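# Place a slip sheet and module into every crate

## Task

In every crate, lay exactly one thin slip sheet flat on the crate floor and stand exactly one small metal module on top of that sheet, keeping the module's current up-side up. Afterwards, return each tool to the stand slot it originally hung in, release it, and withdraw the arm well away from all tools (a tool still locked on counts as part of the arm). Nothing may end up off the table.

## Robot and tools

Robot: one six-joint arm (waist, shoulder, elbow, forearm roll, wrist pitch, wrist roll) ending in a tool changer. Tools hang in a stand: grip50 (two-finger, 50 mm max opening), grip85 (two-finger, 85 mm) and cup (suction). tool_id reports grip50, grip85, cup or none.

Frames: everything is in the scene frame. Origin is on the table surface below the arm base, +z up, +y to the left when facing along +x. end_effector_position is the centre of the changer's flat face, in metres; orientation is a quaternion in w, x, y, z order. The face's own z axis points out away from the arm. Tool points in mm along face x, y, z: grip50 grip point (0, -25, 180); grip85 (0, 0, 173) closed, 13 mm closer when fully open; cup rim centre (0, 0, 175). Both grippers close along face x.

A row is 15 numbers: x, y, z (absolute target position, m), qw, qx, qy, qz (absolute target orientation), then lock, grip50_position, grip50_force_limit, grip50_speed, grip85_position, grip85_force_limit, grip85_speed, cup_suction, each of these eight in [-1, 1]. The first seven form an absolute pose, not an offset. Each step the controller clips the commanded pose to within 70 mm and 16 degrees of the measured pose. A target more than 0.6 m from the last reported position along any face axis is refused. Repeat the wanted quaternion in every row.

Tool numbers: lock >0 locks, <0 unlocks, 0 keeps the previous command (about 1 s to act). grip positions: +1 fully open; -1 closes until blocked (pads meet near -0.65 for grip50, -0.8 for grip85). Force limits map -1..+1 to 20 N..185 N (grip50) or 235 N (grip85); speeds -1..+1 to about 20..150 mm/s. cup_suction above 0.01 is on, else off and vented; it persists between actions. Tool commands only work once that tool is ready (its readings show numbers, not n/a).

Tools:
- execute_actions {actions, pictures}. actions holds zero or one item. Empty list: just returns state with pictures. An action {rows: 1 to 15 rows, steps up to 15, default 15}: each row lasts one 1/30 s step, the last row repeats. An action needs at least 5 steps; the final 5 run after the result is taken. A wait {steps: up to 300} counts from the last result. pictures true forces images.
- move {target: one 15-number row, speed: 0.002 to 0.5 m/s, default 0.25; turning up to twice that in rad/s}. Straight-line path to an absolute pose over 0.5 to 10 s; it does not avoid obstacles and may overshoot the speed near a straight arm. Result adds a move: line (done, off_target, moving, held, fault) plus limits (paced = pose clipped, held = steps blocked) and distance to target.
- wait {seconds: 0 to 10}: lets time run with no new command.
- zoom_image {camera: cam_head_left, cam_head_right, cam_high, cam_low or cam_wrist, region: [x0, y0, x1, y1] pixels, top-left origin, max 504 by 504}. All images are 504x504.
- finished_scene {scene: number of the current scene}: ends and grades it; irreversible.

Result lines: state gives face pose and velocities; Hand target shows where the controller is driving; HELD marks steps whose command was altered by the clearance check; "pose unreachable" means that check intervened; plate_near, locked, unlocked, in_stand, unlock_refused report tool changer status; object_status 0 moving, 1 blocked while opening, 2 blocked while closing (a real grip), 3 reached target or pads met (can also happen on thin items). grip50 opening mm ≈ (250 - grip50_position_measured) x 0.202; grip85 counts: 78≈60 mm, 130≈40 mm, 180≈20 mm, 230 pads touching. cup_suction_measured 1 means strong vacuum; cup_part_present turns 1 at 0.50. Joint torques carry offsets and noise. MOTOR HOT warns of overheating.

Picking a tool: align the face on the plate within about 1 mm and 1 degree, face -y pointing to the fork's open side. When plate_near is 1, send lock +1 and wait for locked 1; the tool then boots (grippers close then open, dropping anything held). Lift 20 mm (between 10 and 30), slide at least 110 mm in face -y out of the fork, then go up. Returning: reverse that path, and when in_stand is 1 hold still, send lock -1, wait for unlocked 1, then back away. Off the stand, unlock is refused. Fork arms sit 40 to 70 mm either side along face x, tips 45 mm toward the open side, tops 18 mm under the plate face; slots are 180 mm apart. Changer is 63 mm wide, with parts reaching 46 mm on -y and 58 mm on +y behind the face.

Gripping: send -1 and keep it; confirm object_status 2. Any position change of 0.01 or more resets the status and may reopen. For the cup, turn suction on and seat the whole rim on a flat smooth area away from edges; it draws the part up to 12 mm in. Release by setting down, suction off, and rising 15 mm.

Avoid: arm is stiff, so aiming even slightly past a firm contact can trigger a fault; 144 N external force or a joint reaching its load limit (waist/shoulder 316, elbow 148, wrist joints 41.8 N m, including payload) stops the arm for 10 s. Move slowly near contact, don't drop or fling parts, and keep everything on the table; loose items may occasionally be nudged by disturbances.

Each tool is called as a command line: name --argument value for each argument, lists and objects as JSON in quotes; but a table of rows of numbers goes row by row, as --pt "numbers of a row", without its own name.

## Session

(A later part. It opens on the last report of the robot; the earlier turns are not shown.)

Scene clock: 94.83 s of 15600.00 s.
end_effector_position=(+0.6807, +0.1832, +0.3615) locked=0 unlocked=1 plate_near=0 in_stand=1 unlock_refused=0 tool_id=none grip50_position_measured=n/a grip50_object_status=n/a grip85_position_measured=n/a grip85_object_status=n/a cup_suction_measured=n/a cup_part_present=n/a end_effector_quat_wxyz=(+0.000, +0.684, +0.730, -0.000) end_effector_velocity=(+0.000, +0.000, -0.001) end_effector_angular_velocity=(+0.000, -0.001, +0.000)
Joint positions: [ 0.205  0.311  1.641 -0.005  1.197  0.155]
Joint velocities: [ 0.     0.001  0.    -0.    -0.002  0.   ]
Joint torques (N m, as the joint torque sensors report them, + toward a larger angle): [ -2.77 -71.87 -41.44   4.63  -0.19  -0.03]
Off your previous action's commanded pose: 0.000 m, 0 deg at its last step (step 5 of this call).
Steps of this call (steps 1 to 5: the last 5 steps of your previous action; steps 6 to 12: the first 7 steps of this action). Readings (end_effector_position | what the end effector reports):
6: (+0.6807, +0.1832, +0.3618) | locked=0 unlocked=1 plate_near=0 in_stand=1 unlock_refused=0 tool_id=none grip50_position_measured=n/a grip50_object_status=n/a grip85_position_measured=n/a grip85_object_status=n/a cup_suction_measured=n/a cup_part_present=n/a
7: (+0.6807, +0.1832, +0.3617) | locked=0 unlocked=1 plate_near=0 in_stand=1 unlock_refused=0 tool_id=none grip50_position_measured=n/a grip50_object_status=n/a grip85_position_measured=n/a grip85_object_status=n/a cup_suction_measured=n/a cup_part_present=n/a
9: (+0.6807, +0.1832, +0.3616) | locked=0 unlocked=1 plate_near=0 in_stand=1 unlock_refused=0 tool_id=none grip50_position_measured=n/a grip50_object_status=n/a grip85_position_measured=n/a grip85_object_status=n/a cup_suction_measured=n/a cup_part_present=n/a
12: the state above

execute_actions --actions '[{"rows":[[0.6807,0.1832,0.3612,0,0.6839,0.7296,0,0,1,0,0,1,-0.3,-0.3,0]],"steps":12}]'

Scene clock: 95.23 s of 15600.00 s.
end_effector_position=(+0.6807, +0.1832, +0.3612) locked=0 unlocked=1 plate_near=0 in_stand=1 unlock_refused=0 tool_id=none grip50_position_measured=n/a grip50_object_status=n/a grip85_position_measured=n/a grip85_object_status=n/a cup_suction_measured=n/a cup_part_present=n/a end_effector_quat_wxyz=(+0.000, +0.684, +0.730, -0.000) end_effector_velocity=(-0.000, -0.000, +0.000) end_effector_angular_velocity=(-0.000, +0.001, +0.000)
Joint positions: [ 0.205  0.312  1.642 -0.005  1.197  0.155]
Joint velocities: [-0.    -0.001  0.     0.     0.001 -0.001]
Joint torques (N m, as the joint torque sensors report them, + toward a larger angle): [ -2.32 -71.75 -41.7    4.65  -0.13   0.09]
Off your previous action's commanded pose: 0.000 m, 0 deg at its last step (step 5 of this call).
Steps of this call (steps 1 to 5: the last 5 steps of your previous action; steps 6 to 12: the first 7 steps of this action). Readings (end_effector_position | what the end effector reports):
6: (+0.6807, +0.1832, +0.3615) | locked=0 unlocked=1 plate_near=0 in_stand=1 unlock_refused=0 tool_id=none grip50_position_measured=n/a grip50_object_status=n/a grip85_position_measured=n/a grip85_object_status=n/a cup_suction_measured=n/a cup_part_present=n/a
7: (+0.6807, +0.1832, +0.3614) | locked=0 unlocked=1 plate_near=0 in_stand=1 unlock_refused=0 tool_id=none grip50_position_measured=n/a grip50_object_status=n/a grip85_position_measured=n/a grip85_object_status=n/a cup_suction_measured=n/a cup_part_present=n/a
9: (+0.6807, +0.1832, +0.3613) | locked=0 unlocked=1 plate_near=0 in_stand=1 unlock_refused=0 tool_id=none grip50_position_measured=n/a grip50_object_status=n/a grip85_position_measured=n/a grip85_object_status=n/a cup_suction_measured=n/a cup_part_present=n/a
12: the state above

execute_actions --actions '[{"rows":[[0.6807,0.1832,0.3609,0,0.6839,0.7296,0,0,1,0,0,1,-0.3,-0.3,0]],"steps":12}]'

Scene clock: 95.63 s of 15600.00 s.
end_effector_position=(+0.6807, +0.1832, +0.3609) locked=0 unlocked=1 plate_near=1 in_stand=1 unlock_refused=0 tool_id=none grip50_position_measured=n/a grip50_object_status=n/a grip85_position_measured=n/a grip85_object_status=n/a cup_suction_measured=n/a cup_part_present=n/a end_effector_quat_wxyz=(-0.000, +0.684, +0.730, -0.000) end_effector_velocity=(+0.000, +0.000, -0.001) end_effector_angular_velocity=(-0.000, +0.001, +0.000)
Joint positions: [ 0.205  0.312  1.642 -0.005  1.196  0.155]
Joint velocities: [ 0.     0.001  0.     0.    -0.     0.   ]
Joint torques (N m, as the joint torque sensors report them, + toward a larger angle): [ -2.55 -72.56 -41.45   4.58  -0.03   0.05]
Off your previous action's commanded pose: 0.000 m, 0 deg at its last step (step 5 of this call).
Steps of this call (steps 1 to 5: the last 5 steps of your previous action; steps 6 to 12: the first 7 steps of this action). Readings (end_effector_position | what the end effector reports):
6: (+0.6807, +0.1832, +0.3612) | locked=0 unlocked=1 plate_near=0 in_stand=1 unlock_refused=0 tool_id=none grip50_position_measured=n/a grip50_object_status=n/a grip85_position_measured=n/a grip85_object_status=n/a cup_suction_measured=n/a cup_part_present=n/a
7: (+0.6807, +0.1832, +0.3611) | locked=0 unlocked=1 plate_near=1 in_stand=1 unlock_refused=0 tool_id=none grip50_position_measured=n/a grip50_object_status=n/a grip85_position_measured=n/a grip85_object_status=n/a cup_suction_measured=n/a cup_part_present=n/a
9: (+0.6807, +0.1832, +0.3610) | locked=0 unlocked=1 plate_near=1 in_stand=1 unlock_refused=0 tool_id=none grip50_position_measured=n/a grip50_object_status=n/a grip85_position_measured=n/a grip85_object_status=n/a cup_suction_measured=n/a cup_part_present=n/a
12: the state above

plate_near=1. Lock.

execute_actions --actions '[{"rows":[[0.6807,0.1832,0.3609,0,0.6839,0.7296,0,1,1,0,0,1,-0.3,-0.3,0]],"steps":15}]'

execute_actions --actions '[{"rows":[[0.6807,0.1832,0.3609,0,0.6839,0.7296,0,1,1,0,0,1,-0.3,-0.3,0]],"steps":15}]'

execute_actions --actions '[{"rows":[[0.6807,0.1832,0.3609,0,0.6839,0.7296,0,1,1,0,0,1,-0.3,-0.3,0]],"steps":12}]'

Scene clock: 96.20 s of 15600.00 s.
end_effector_position=(+0.6807, +0.1832, +0.3609) locked=0 unlocked=0 plate_near=1 in_stand=1 unlock_refused=0 tool_id=none grip50_position_measured=n/a grip50_object_status=n/a grip85_position_measured=n/a grip85_object_status=n/a cup_suction_measured=n/a cup_part_present=n/a end_effector_quat_wxyz=(+0.000, +0.684, +0.730, -0.000) end_effector_velocity=(-0.000, -0.000, +0.001) end_effector_angular_velocity=(+0.000, +0.001, -0.001)
Joint positions: [ 0.205  0.312  1.642 -0.005  1.196  0.155]
Joint velocities: [-0.    -0.001 -0.     0.     0.001  0.   ]
Joint torques (N m, as the joint torque sensors report them, + toward a larger angle): [ -3.01 -71.63 -41.55   4.61  -0.12   0.09]
Off your previous action's commanded pose: 0.000 m, 0 deg at its last step (step 5 of this call).
Steps of this call (steps 1 to 5: the last 5 steps of your previous action; steps 6 to 7: nothing new was sent; steps 8 to 17: the first 10 steps of this action). Readings (end_effector_position | what the end effector reports):
8: (+0.6807, +0.1832, +0.3609) | locked=0 unlocked=0 plate_near=1 in_stand=1 unlock_refused=0 tool_id=none grip50_position_measured=n/a grip50_object_status=n/a grip85_position_measured=n/a grip85_object_status=n/a cup_suction_measured=n/a cup_part_present=n/a
9: (+0.6807, +0.1832, +0.3609) | locked=0 unlocked=0 plate_near=1 in_stand=1 unlock_refused=0 tool_id=none grip50_position_measured=n/a grip50_object_status=n/a grip85_position_measured=n/a grip85_object_status=n/a cup_suction_measured=n/a cup_part_present=n/a
11: (+0.6807, +0.1832, +0.3609) | locked=0 unlocked=0 plate_near=1 in_stand=1 unlock_refused=0 tool_id=none grip50_position_measured=n/a grip50_object_status=n/a grip85_position_measured=n/a grip85_object_status=n/a cup_suction_measured=n/a cup_part_present=n/a
15: (+0.6807, +0.1832, +0.3609) | locked=0 unlocked=0 plate_near=1 in_stand=1 unlock_refused=0 tool_id=none grip50_position_measured=n/a grip50_object_status=n/a grip85_position_measured=n/a grip85_object_status=n/a cup_suction_measured=n/a cup_part_present=n/a
17: the state above

Scene clock: 96.70 s of 15600.00 s.
end_effector_position=(+0.6807, +0.1832, +0.3608) locked=1 unlocked=0 plate_near=1 in_stand=1 unlock_refused=0 tool_id=cup grip50_position_measured=n/a grip50_object_status=n/a grip85_position_measured=n/a grip85_object_status=n/a cup_suction_measured=n/a cup_part_present=n/a end_effector_quat_wxyz=(-0.000, +0.684, +0.730, -0.000) end_effector_velocity=(+0.001, +0.000, +0.001) end_effector_angular_velocity=(+0.000, -0.002, +0.000)
Joint positions: [ 0.205  0.312  1.642 -0.005  1.196  0.155]
Joint velocities: [-0.    -0.    -0.001 -0.    -0.001 -0.   ]
Joint torques (N m, as the joint torque sensors report them, + toward a larger angle): [ -2.72 -79.02 -46.54   4.21   0.01   0.01]
Off your previous action's commanded pose: 0.000 m, 0 deg at its last step (step 5 of this call).
Steps of this call (steps 1 to 5: the last 5 steps of your previous action; steps 6 to 15: the first 10 steps of this action). Readings (end_effector_position | what the end effector reports):
6: (+0.6807, +0.1832, +0.3608) | locked=0 unlocked=0 plate_near=1 in_stand=1 unlock_refused=0 tool_id=none grip50_position_measured=n/a grip50_object_status=n/a grip85_position_measured=n/a grip85_object_status=n/a cup_suction_measured=n/a cup_part_present=n/a
7: (+0.6807, +0.1832, +0.3608) | locked=0 unlocked=0 plate_near=1 in_stand=1 unlock_refused=0 tool_id=none grip50_position_measured=n/a grip50_object_status=n/a grip85_position_measured=n/a grip85_object_status=n/a cup_suction_measured=n/a cup_part_present=n/a
9: (+0.6807, +0.1832, +0.3608) | locked=0 unlocked=0 plate_near=1 in_stand=1 unlock_refused=0 tool_id=none grip50_position_measured=n/a grip50_object_status=n/a grip85_position_measured=n/a grip85_object_status=n/a cup_suction_measured=n/a cup_part_present=n/a
13: (+0.6807, +0.1832, +0.3608) | locked=0 unlocked=0 plate_near=1 in_stand=1 unlock_refused=0 tool_id=none grip50_position_measured=n/a grip50_object_status=n/a grip85_position_measured=n/a grip85_object_status=n/a cup_suction_measured=n/a cup_part_present=n/a
15: the state above

Scene clock: 97.10 s of 15600.00 s.
end_effector_position=(+0.6807, +0.1832, +0.3609) locked=1 unlocked=0 plate_near=1 in_stand=1 unlock_refused=0 tool_id=cup grip50_position_measured=n/a grip50_object_status=n/a grip85_position_measured=n/a grip85_object_status=n/a cup_suction_measured=n/a cup_part_present=n/a end_effector_quat_wxyz=(-0.000, +0.684, +0.730, -0.000) end_effector_velocity=(+0.000, +0.000, -0.001) end_effector_angular_velocity=(-0.000, +0.001, +0.000)
Joint positions: [ 0.205  0.312  1.642 -0.005  1.196  0.155]
Joint velocities: [ 0.     0.001 -0.    -0.    -0.001  0.   ]
Joint torques (N m, as the joint torque sensors report them, + toward a larger angle): [ -2.97 -78.48 -45.97   4.24  -0.03  -0.02]
Off your previous action's commanded pose: 0.000 m, 0 deg at its last step (step 5 of this call).
Steps of this call (steps 1 to 5: the last 5 steps of your previous action; steps 6 to 12: the first 7 steps of this action). Readings (end_effector_position | what the end effector reports):
6: (+0.6807, +0.1832, +0.3608) | locked=1 unlocked=0 plate_near=1 in_stand=1 unlock_refused=0 tool_id=cup grip50_position_measured=n/a grip50_object_status=n/a grip85_position_measured=n/a grip85_object_status=n/a cup_suction_measured=n/a cup_part_present=n/a
7: (+0.6807, +0.1832, +0.3608) | locked=1 unlocked=0 plate_near=1 in_stand=1 unlock_refused=0 tool_id=cup grip50_position_measured=n/a grip50_object_status=n/a grip85_position_measured=n/a grip85_object_status=n/a cup_suction_measured=n/a cup_part_present=n/a
9: (+0.6807, +0.1832, +0.3609) | locked=1 unlocked=0 plate_near=1 in_stand=1 unlock_refused=0 tool_id=cup grip50_position_measured=n/a grip50_object_status=n/a grip85_position_measured=n/a grip85_object_status=n/a cup_suction_measured=n/a cup_part_present=n/a
12: the state above

move --target '[0.6807,0.1832,0.381,0,0.6839,0.7296,0,0,1,0,0,1,-0.3,-0.3,0]' --speed 0.05

move --target '[0.5510,0.1748,0.381,0,0.6839,0.7296,0,0,1,0,0,1,-0.3,-0.3,0]' --speed 0.12

Scene clock: 98.27 s of 15600.00 s.
end_effector_position=(+0.6807, +0.1832, +0.3809) locked=1 unlocked=0 plate_near=1 in_stand=0 unlock_refused=0 tool_id=cup grip50_position_measured=n/a grip50_object_status=n/a grip85_position_measured=n/a grip85_object_status=n/a cup_suction_measured=0.00 cup_part_present=0 end_effector_quat_wxyz=(+0.000, +0.684, +0.730, -0.000) end_effector_velocity=(-0.000, +0.000, +0.002) end_effector_angular_velocity=(+0.000, -0.001, +0.000)
Joint positions: [ 0.205  0.301  1.619 -0.005  1.231  0.155]
Joint velocities: [ 0.    -0.001 -0.001 -0.     0.002 -0.   ]
Joint torques (N m, as the joint torque sensors report them, + toward a larger angle): [ -3.12 -78.91 -47.31   4.42  -0.07  -0.05]
Hand target: +0.681, +0.183, +0.381; +0.000, +0.684, +0.730, -0.000
Off your previous action's commanded pose: 0.000 m, 0 deg at its last step (step 5 of this call).
Off the commanded pose: 0.000 m, 0 deg.
Kept back: nothing.
move: done

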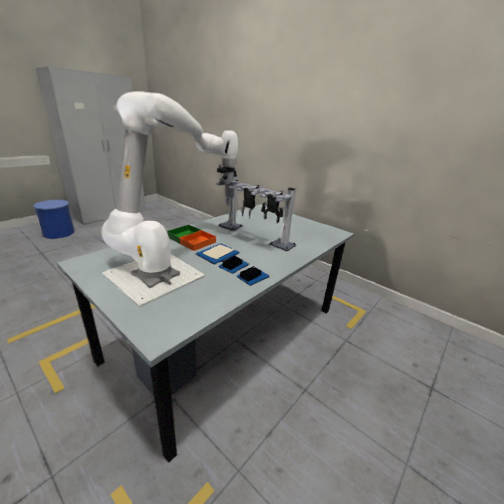

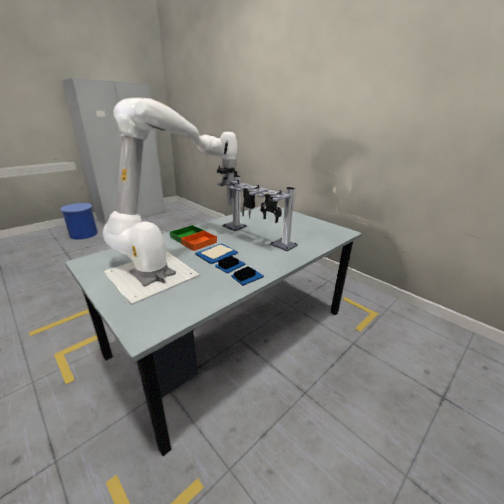

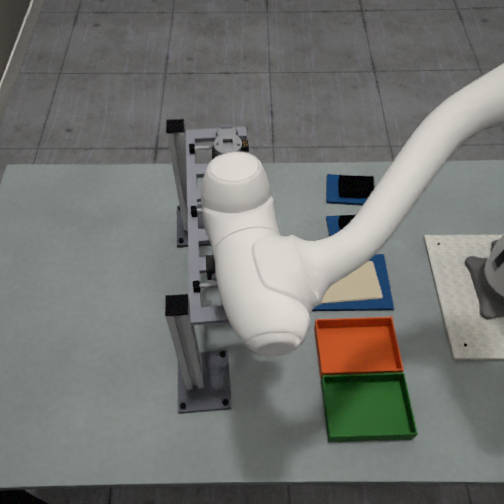

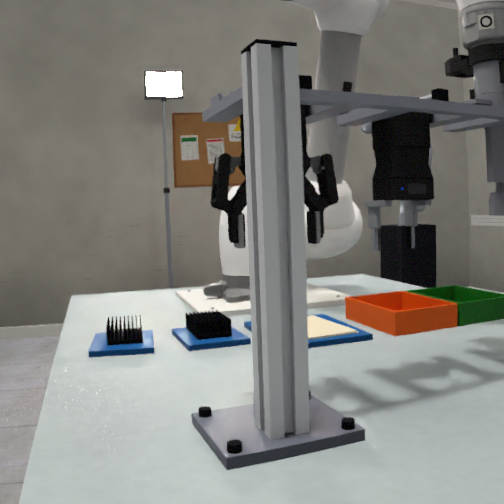

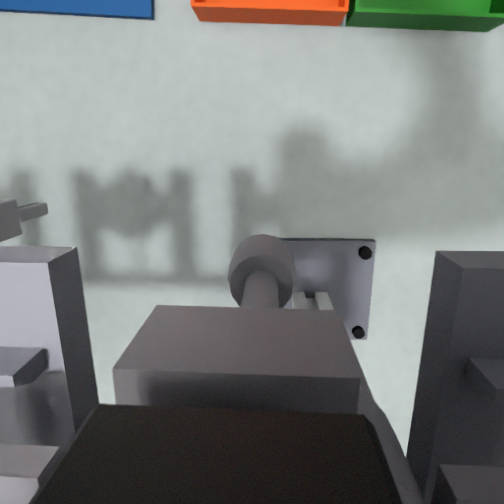

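Scene clock: 99.73 s of 15600.00 s.
end_effector_position=(+0.5511, +0.1750, +0.3812) locked=1 unlocked=0 plate_near=1 in_stand=0 unlock_refused=0 tool_id=cup grip50_position_measured=n/a grip50_object_status=n/a grip85_position_measured=n/a grip85_object_status=n/a cup_suction_measured=0.00 cup_part_present=0 end_effector_quat_wxyz=(-0.000, +0.684, +0.730, +0.000) end_effector_velocity=(-0.001, +0.000, +0.001) end_effector_angular_velocity=(+0.000, -0.001, +0.000)
Joint positions: [ 0.239  0.106  1.858 -0.005  1.187  0.189]
Joint velocities: [ 0.001 -0.003  0.002 -0.    -0.     0.001]
Joint torques (N m, as the joint torque sensors report them, + toward a larger angle): [ -3.53 -54.59 -46.41   4.31   0.08  -0.19]
Hand target: +0.551, +0.175, +0.381; -0.000, +0.684, +0.730, +0.000
Off the commanded pose: 0.000 m, 0 deg.
Kept back: nothing.
move: done

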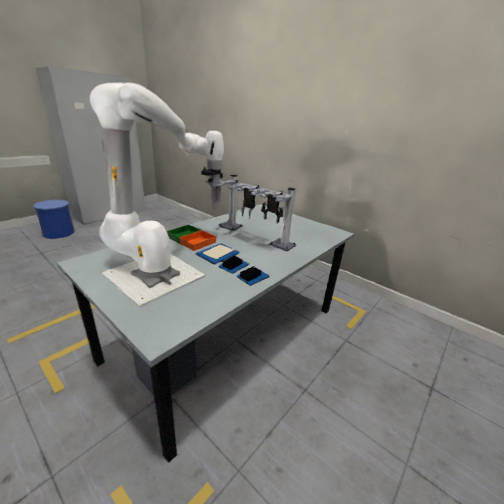

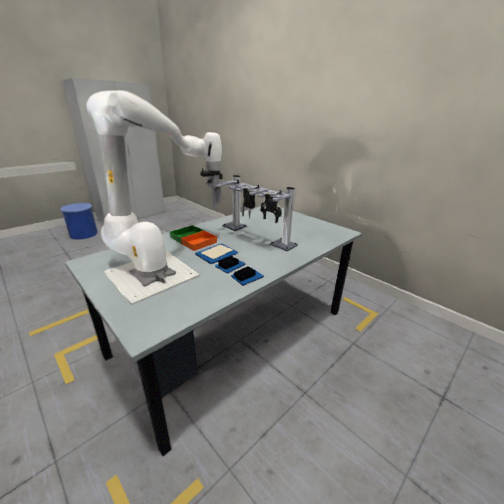

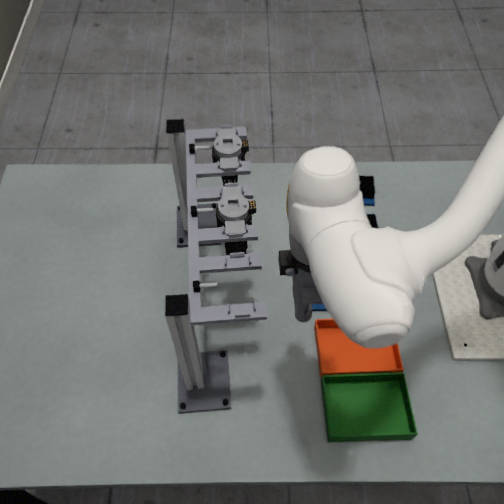

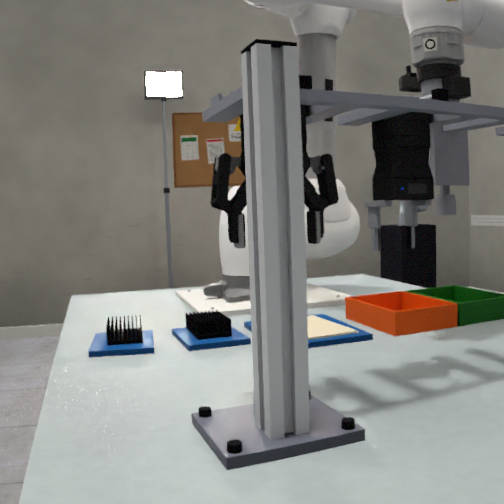

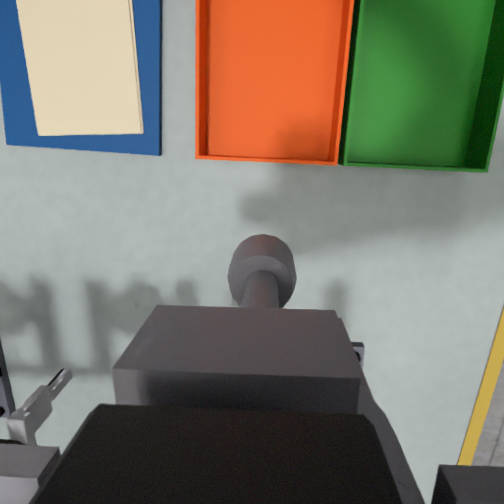

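move --target '[0.411,-0.02,0.33,0,0.6756,0.7373,0,0,1,0,0,1,-0.3,-0.3,0]' --speed 0.3

Scene clock: 101.33 s of 15600.00 s.
end_effector_position=(+0.4107, -0.0201, +0.3302) locked=1 unlocked=0 plate_near=1 in_stand=0 unlock_refused=0 tool_id=cup grip50_position_measured=n/a grip50_object_status=n/a grip85_position_measured=n/a grip85_object_status=n/a cup_suction_measured=0.00 cup_part_present=0 end_effector_quat_wxyz=(-0.000, +0.676, +0.737, -0.000) end_effector_velocity=(-0.000, -0.001, +0.000) end_effector_angular_velocity=(+0.000, -0.001, +0.001)
Joint positions: [-0.136 -0.131  2.187 -0.008  1.092 -0.207]
Joint velocities: [-0.002 -0.001  0.     0.    -0.001 -0.003]
Joint torques (N m, as the joint torque sensors report them, + toward a larger angle): [ -1.56 -27.76 -44.17   4.08   0.03  -0.08]
Hand target: +0.411, -0.020, +0.330; -0.000, +0.676, +0.737, -0.000
Off the commanded pose: 0.000 m, 0 deg.
Kept back: nothing.
move: done

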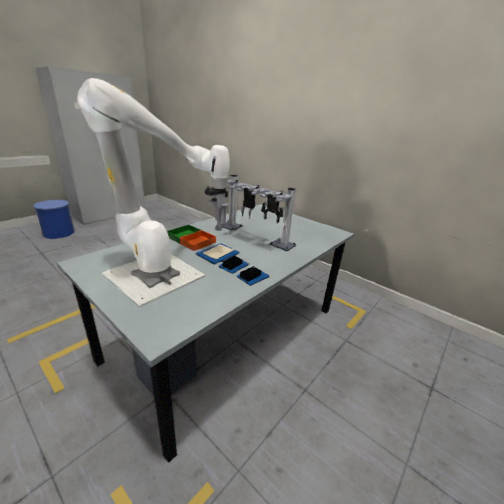

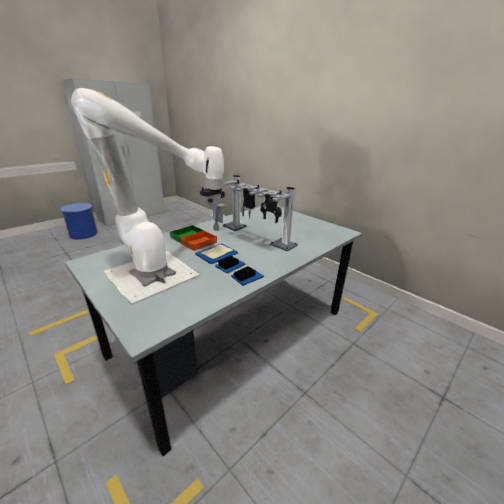

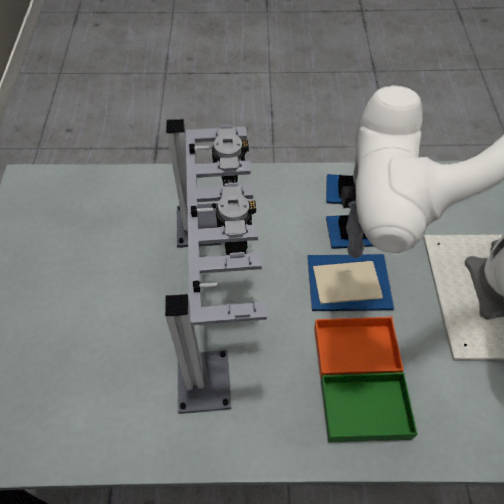

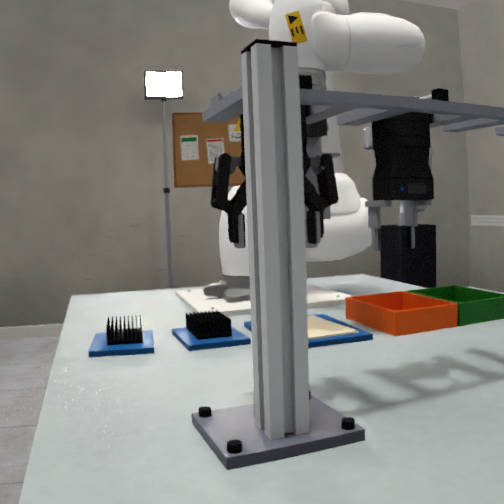

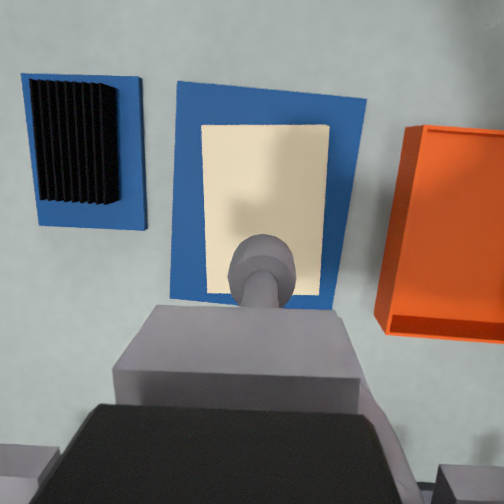

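zoom_image --camera "cam_wrist" --region '[160,70,380,320]'

Region (160, 70, 380, 320) of cam_wrist's 504x504 image, scaled by 2.016, with more detail than that image has; it fills the left 444 columns of this view, and the rest is white.

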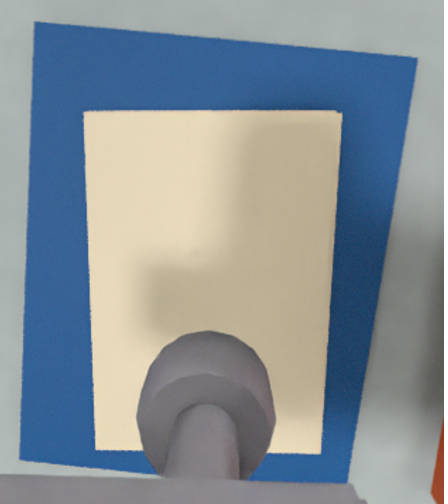

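move --target '[0.4139,-0.0203,0.200,0,0.6788,0.7343,0,0,1,0,0,1,-0.3,-0.3,1]' --speed 0.2

Scene clock: 103.47 s of 15600.00 s.
end_effector_position=(+0.4138, -0.0203, +0.2000) locked=1 unlocked=0 plate_near=1 in_stand=0 unlock_refused=0 tool_id=cup grip50_position_measured=n/a grip50_object_status=n/a grip85_position_measured=n/a grip85_object_status=n/a cup_suction_measured=0.00 cup_part_present=0 end_effector_quat_wxyz=(-0.000, +0.679, +0.734, +0.000) end_effector_velocity=(+0.000, -0.000, -0.002) end_effector_angular_velocity=(+0.000, +0.001, -0.000)
Joint positions: [-0.138  0.034  2.324 -0.01   0.79  -0.198]
Joint velocities: [ 0.     0.004  0.001  0.    -0.004  0.   ]
Joint torques (N m, as the joint torque sensors report them, + toward a larger angle): [ -2.75 -36.94 -35.27   3.38  -0.05   0.04]
Hand target: +0.414, -0.020, +0.200; -0.000, +0.679, +0.734, +0.000
Off the commanded pose: 0.000 m, 0 deg.
Kept back: nothing.
move: done

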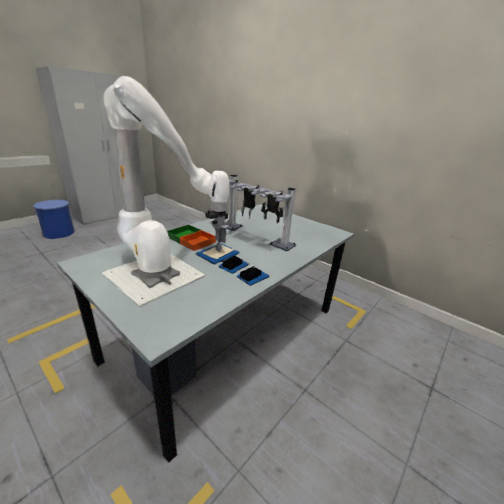

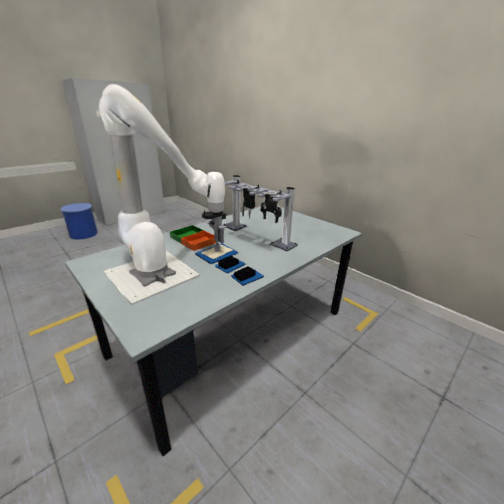

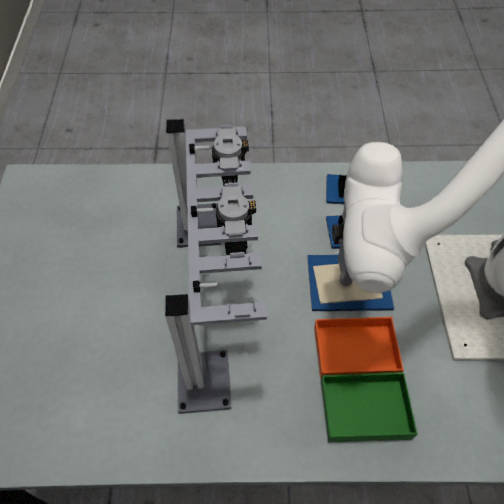

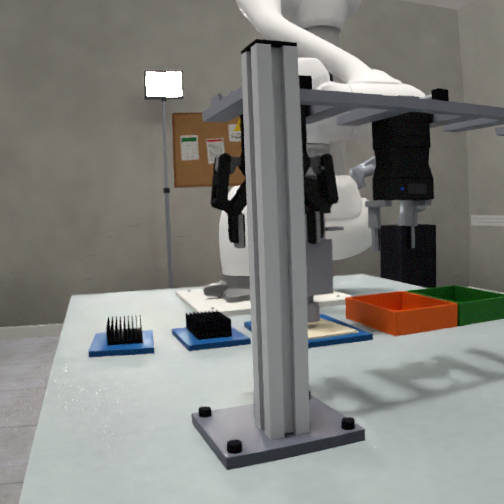

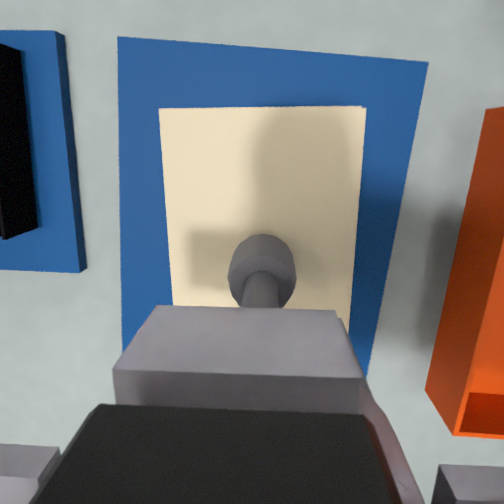

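move --target '[0.4139,-0.0203,0.190,0,0.6788,0.7343,0,0,1,0,0,1,-0.3,-0.3,1]' --speed 0.03

Scene clock: 104.43 s of 15600.00 s.
end_effector_position=(+0.4139, -0.0203, +0.1900) locked=1 unlocked=0 plate_near=1 in_stand=0 unlock_refused=0 tool_id=cup grip50_position_measured=n/a grip50_object_status=n/a grip85_position_measured=n/a grip85_object_status=n/a cup_suction_measured=0.14 cup_part_present=0 end_effector_quat_wxyz=(-0.000, +0.679, +0.734, +0.000) end_effector_velocity=(-0.000, -0.000, -0.000) end_effector_angular_velocity=(-0.000, -0.001, -0.000)
Joint positions: [-0.139  0.05   2.333 -0.01   0.765 -0.197]
Joint velocities: [-0.    -0.001  0.001 -0.    -0.001  0.   ]
Joint torques (N m, as the joint torque sensors report them, + toward a larger angle): [ -3.04 -38.23 -34.89   3.29  -0.15   0.04]
Hand target: +0.414, -0.020, +0.190; -0.000, +0.679, +0.734, +0.000
Off the commanded pose: 0.000 m, 0 deg.
Kept back: nothing.
move: done

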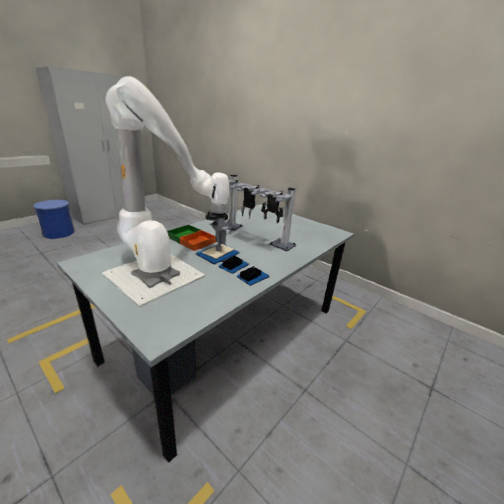

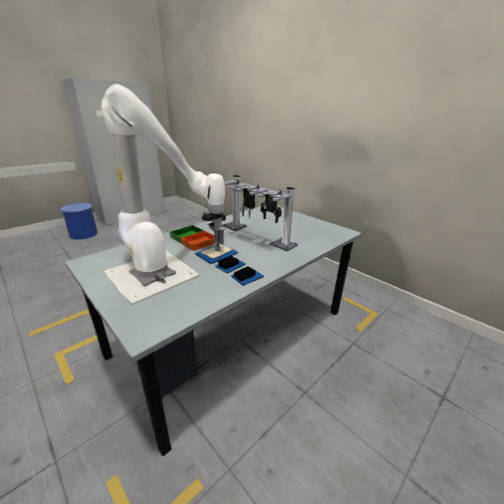

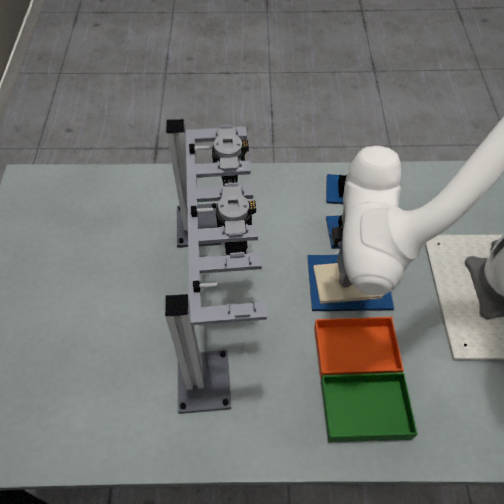

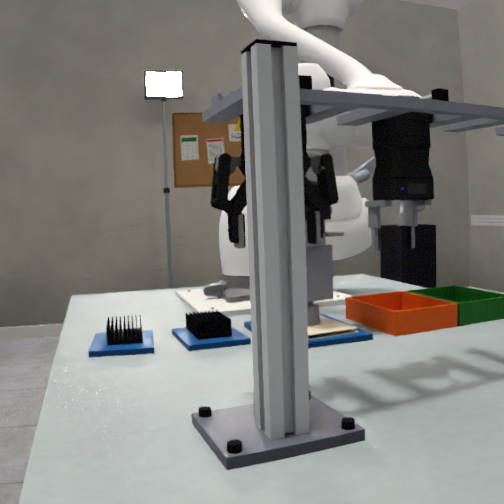

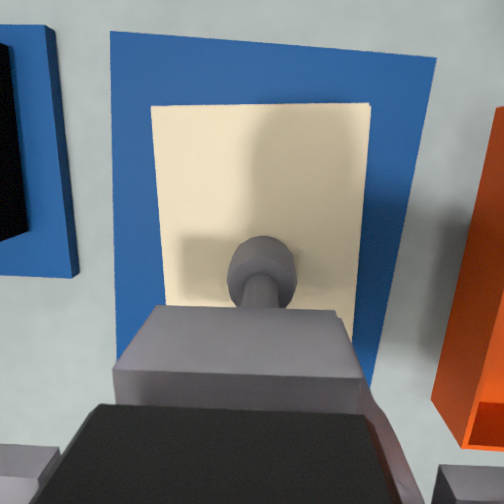

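Sealing has begun.

execute_actions --actions '[{"rows":[[0.4139,-0.0203,0.189,0,0.6788,0.7343,0,0,1,0,0,1,-0.3,-0.3,1]],"steps":15}]'

Scene clock: 104.87 s of 15600.00 s.
end_effector_position=(+0.4139, -0.0203, +0.1890) locked=1 unlocked=0 plate_near=1 in_stand=0 unlock_refused=0 tool_id=cup grip50_position_measured=n/a grip50_object_status=n/a grip85_position_measured=n/a grip85_object_status=n/a cup_suction_measured=0.91 cup_part_present=1 end_effector_quat_wxyz=(-0.000, +0.679, +0.734, +0.000) end_effector_velocity=(-0.000, -0.000, -0.000) end_effector_angular_velocity=(+0.000, +0.001, -0.000)
Joint positions: [-0.139  0.051  2.334 -0.011  0.763 -0.197]
Joint velocities: [-0.     0.001  0.     0.    -0.     0.   ]
Joint torques (N m, as the joint torque sensors report them, + toward a larger angle): [ -3.71 -38.64 -34.7    3.21   0.07   0.01]
Steps of this call (steps 1 to 3: nothing new was sent; steps 4 to 13: the first 10 steps of this action). Readings (end_effector_position | what the end effector reports):
4: (+0.4139, -0.0203, +0.1900) | locked=1 unlocked=0 plate_near=1 in_stand=0 unlock_refused=0 tool_id=cup grip50_position_measured=n/a grip50_object_status=n/a grip85_position_measured=n/a grip85_object_status=n/a cup_suction_measured=0.70 cup_part_present=1
5: (+0.4139, -0.0203, +0.1897) | locked=1 unlocked=0 plate_near=1 in_stand=0 unlock_refused=0 tool_id=cup grip50_position_measured=n/a grip50_object_status=n/a grip85_position_measured=n/a grip85_object_status=n/a cup_suction_measured=0.78 cup_part_present=1
7: (+0.4139, -0.0203, +0.1892) | locked=1 unlocked=0 plate_near=1 in_stand=0 unlock_refused=0 tool_id=cup grip50_position_measured=n/a grip50_object_status=n/a grip85_position_measured=n/a grip85_object_status=n/a cup_suction_measured=0.86 cup_part_present=1
11: (+0.4139, -0.0203, +0.1890) | locked=1 unlocked=0 plate_near=1 in_stand=0 unlock_refused=0 tool_id=cup grip50_position_measured=n/a grip50_object_status=n/a grip85_position_measured=n/a grip85_object_status=n/a cup_suction_measured=0.91 cup_part_present=1
13: the state above

move --target '[0.4139,-0.0203,0.27,0,0.6788,0.7343,0,0,1,0,0,1,-0.3,-0.3,1]' --speed 0.1

move --target '[0.403,0.165,0.30,0,0.7009,0.7133,0,0,1,0,0,1,-0.3,-0.3,1]' --speed 0.15

Scene clock: 106.33 s of 15600.00 s.
end_effector_position=(+0.4140, -0.0203, +0.2700) locked=1 unlocked=0 plate_near=1 in_stand=0 unlock_refused=0 tool_id=cup grip50_position_measured=n/a grip50_object_status=n/a grip85_position_measured=n/a grip85_object_status=n/a cup_suction_measured=0.93 cup_part_present=1 end_effector_quat_wxyz=(+0.000, +0.679, +0.734, -0.000) end_effector_velocity=(+0.000, -0.000, +0.000) end_effector_angular_velocity=(+0.000, +0.002, -0.000)
Joint positions: [-0.137 -0.062  2.254 -0.009  0.956 -0.198]
Joint velocities: [-0.     0.001 -0.001  0.     0.003  0.   ]
Joint torques (N m, as the joint torque sensors report them, + toward a larger angle): [ -3.42 -31.74 -40.67   3.8   -0.08  -0.02]
Hand target: +0.414, -0.020, +0.270; +0.000, +0.679, +0.734, -0.000
Off your previous action's commanded pose: 0.000 m, 0 deg at its last step (step 5 of this call).
Off the commanded pose: 0.000 m, 0 deg.
Kept back: nothing.
move: done

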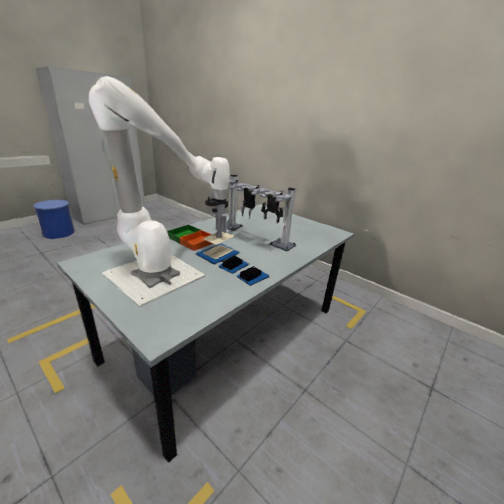

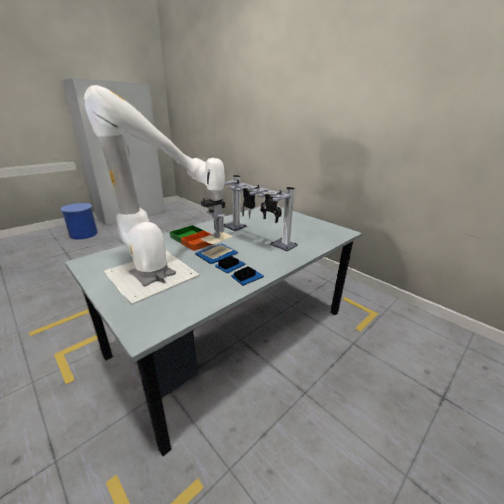

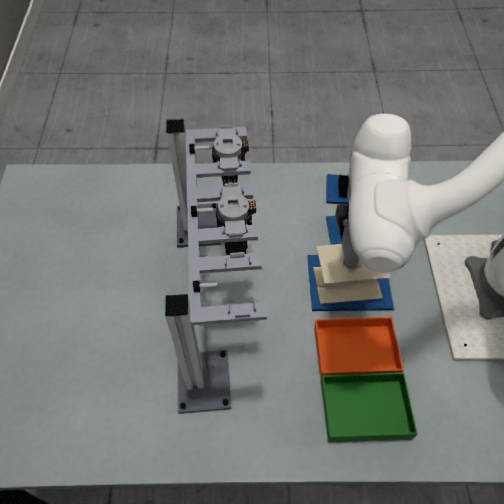

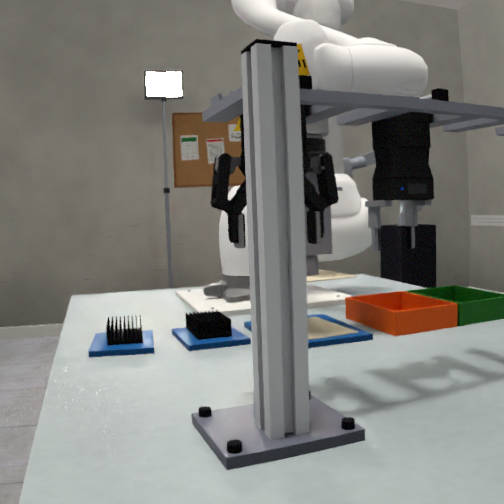

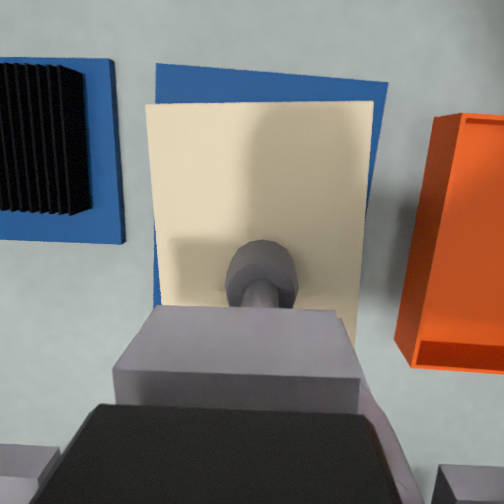

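Scene clock: 108.00 s of 15600.00 s.
end_effector_position=(+0.4033, +0.1652, +0.3000) locked=1 unlocked=0 plate_near=1 in_stand=0 unlock_refused=0 tool_id=cup grip50_position_measured=n/a grip50_object_status=n/a grip85_position_measured=n/a grip85_object_status=n/a cup_suction_measured=0.93 cup_part_present=1 end_effector_quat_wxyz=(+0.000, +0.701, +0.713, +0.000) end_effector_velocity=(+0.000, +0.001, -0.000) end_effector_angular_velocity=(-0.001, +0.000, -0.001)
Joint positions: [ 0.301 -0.057  2.187 -0.004  1.02   0.299]
Joint velocities: [ 0.003  0.001 -0.001 -0.     0.     0.004]
Joint torques (N m, as the joint torque sensors report them, + toward a larger angle): [ -5.41 -34.69 -42.41   4.03  -0.13  -0.15]
Hand target: +0.403, +0.165, +0.300; +0.000, +0.701, +0.713, +0.000
Off the commanded pose: 0.000 m, 0 deg.
Kept back: nothing.
move: done

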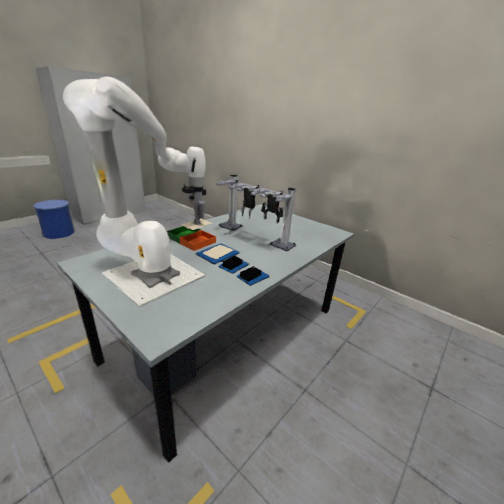

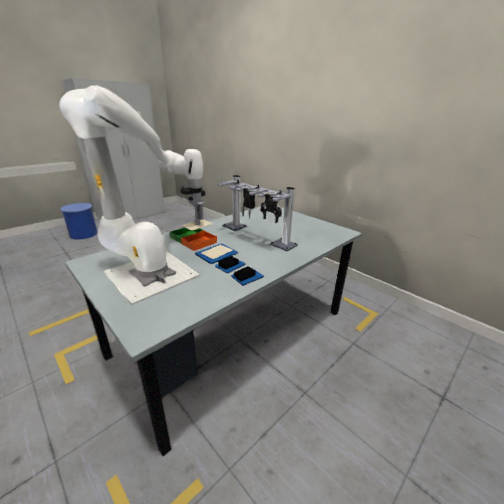

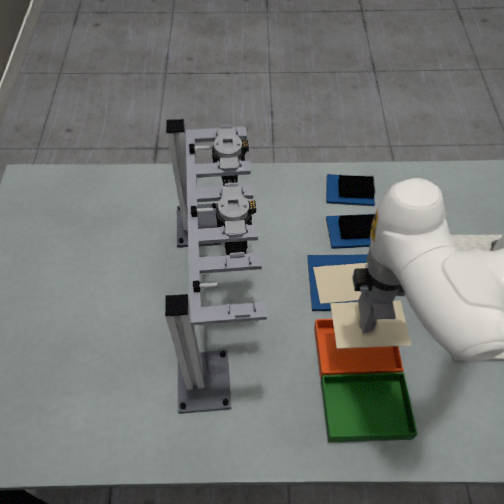

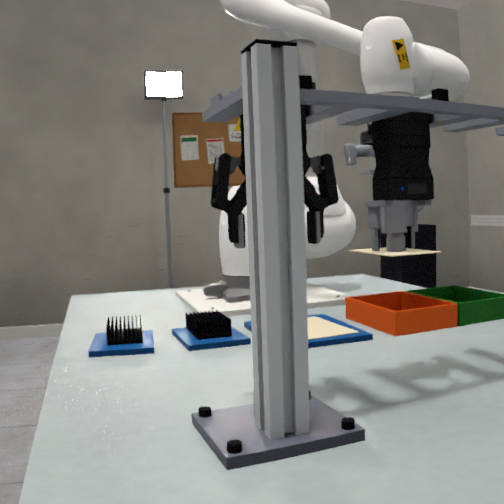

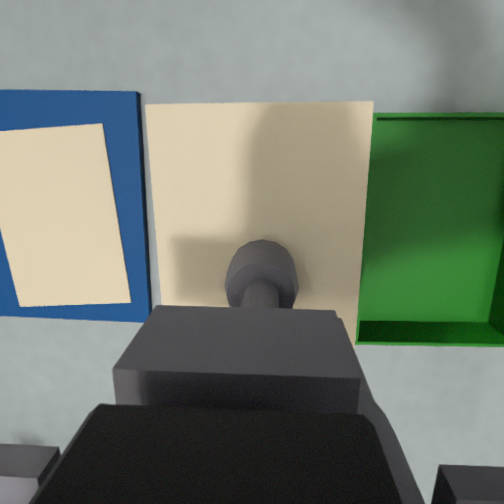

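move --target '[0.403,0.165,0.225,0,0.7009,0.7133,0,0,1,0,0,1,-0.3,-0.3,1]' --speed 0.1

Scene clock: 109.37 s of 15600.00 s.
end_effector_position=(+0.4029, +0.1650, +0.2250) locked=1 unlocked=0 plate_near=1 in_stand=0 unlock_refused=0 tool_id=cup grip50_position_measured=n/a grip50_object_status=n/a grip85_position_measured=n/a grip85_object_status=n/a cup_suction_measured=0.93 cup_part_present=1 end_effector_quat_wxyz=(-0.000, +0.701, +0.713, +0.000) end_effector_velocity=(-0.000, -0.000, -0.001) end_effector_angular_velocity=(+0.000, -0.001, -0.000)
Joint positions: [ 0.3    0.033  2.266 -0.005  0.851  0.298]
Joint velocities: [-0.     0.     0.001  0.    -0.002 -0.   ]
Joint torques (N m, as the joint torque sensors report them, + toward a larger angle): [ -3.43 -39.36 -37.6    3.58  -0.27  -0.02]
Hand target: +0.403, +0.165, +0.225; -0.000, +0.701, +0.713, +0.000
Off the commanded pose: 0.000 m, 0 deg.
Kept back: nothing.
move: done

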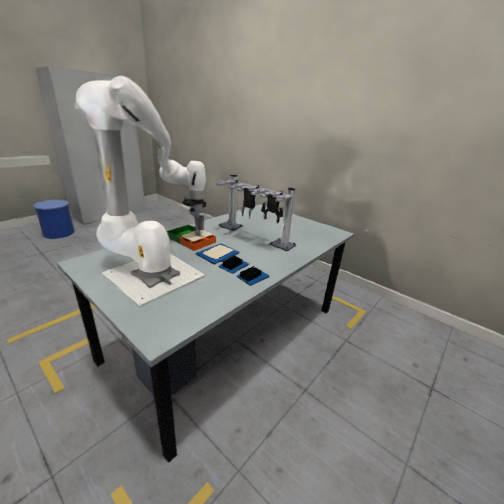

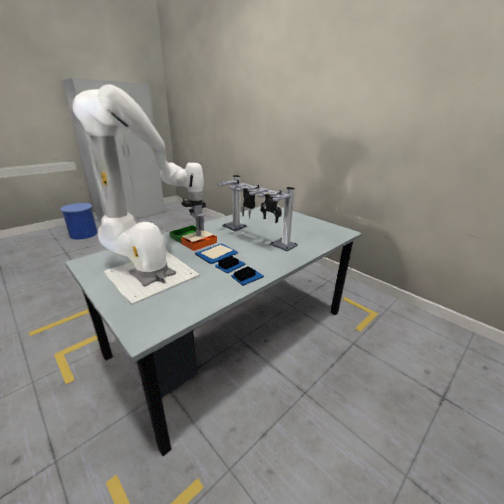

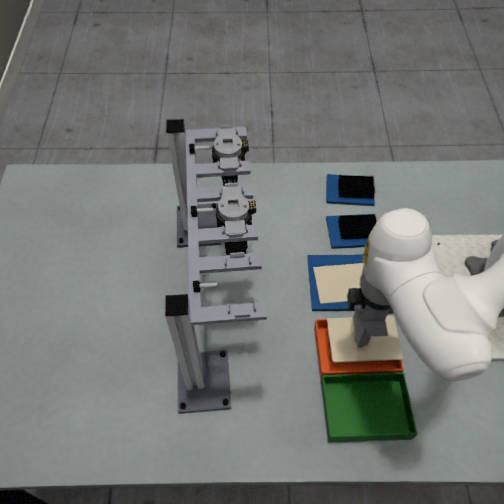

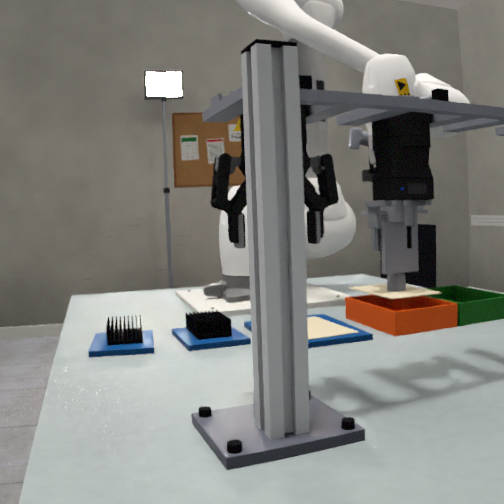

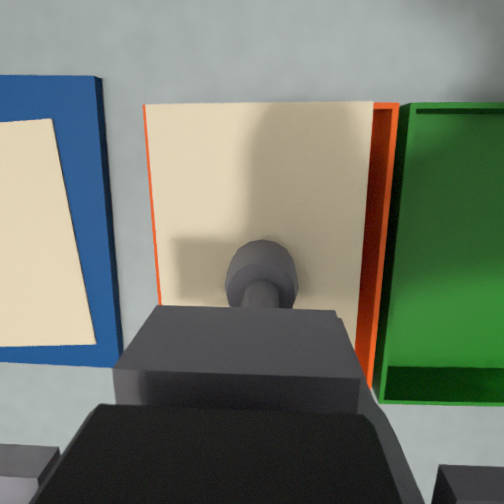

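zoom_image --camera "cam_wrist" --region '[120,80,440,410]'

Region (120, 80, 440, 410) of cam_wrist's 504x504 image, scaled by 1.527, with more detail than that image has; it fills the left 489 columns of this view, and the rest is white.

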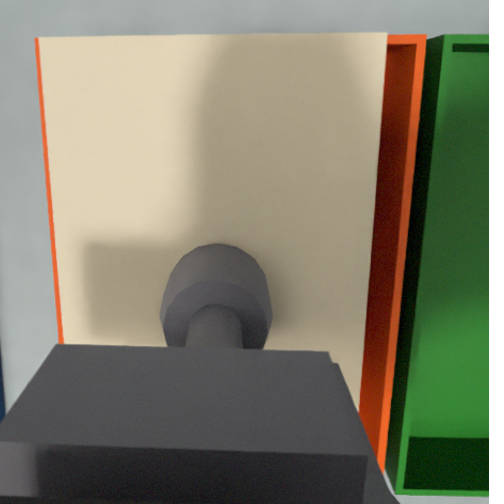

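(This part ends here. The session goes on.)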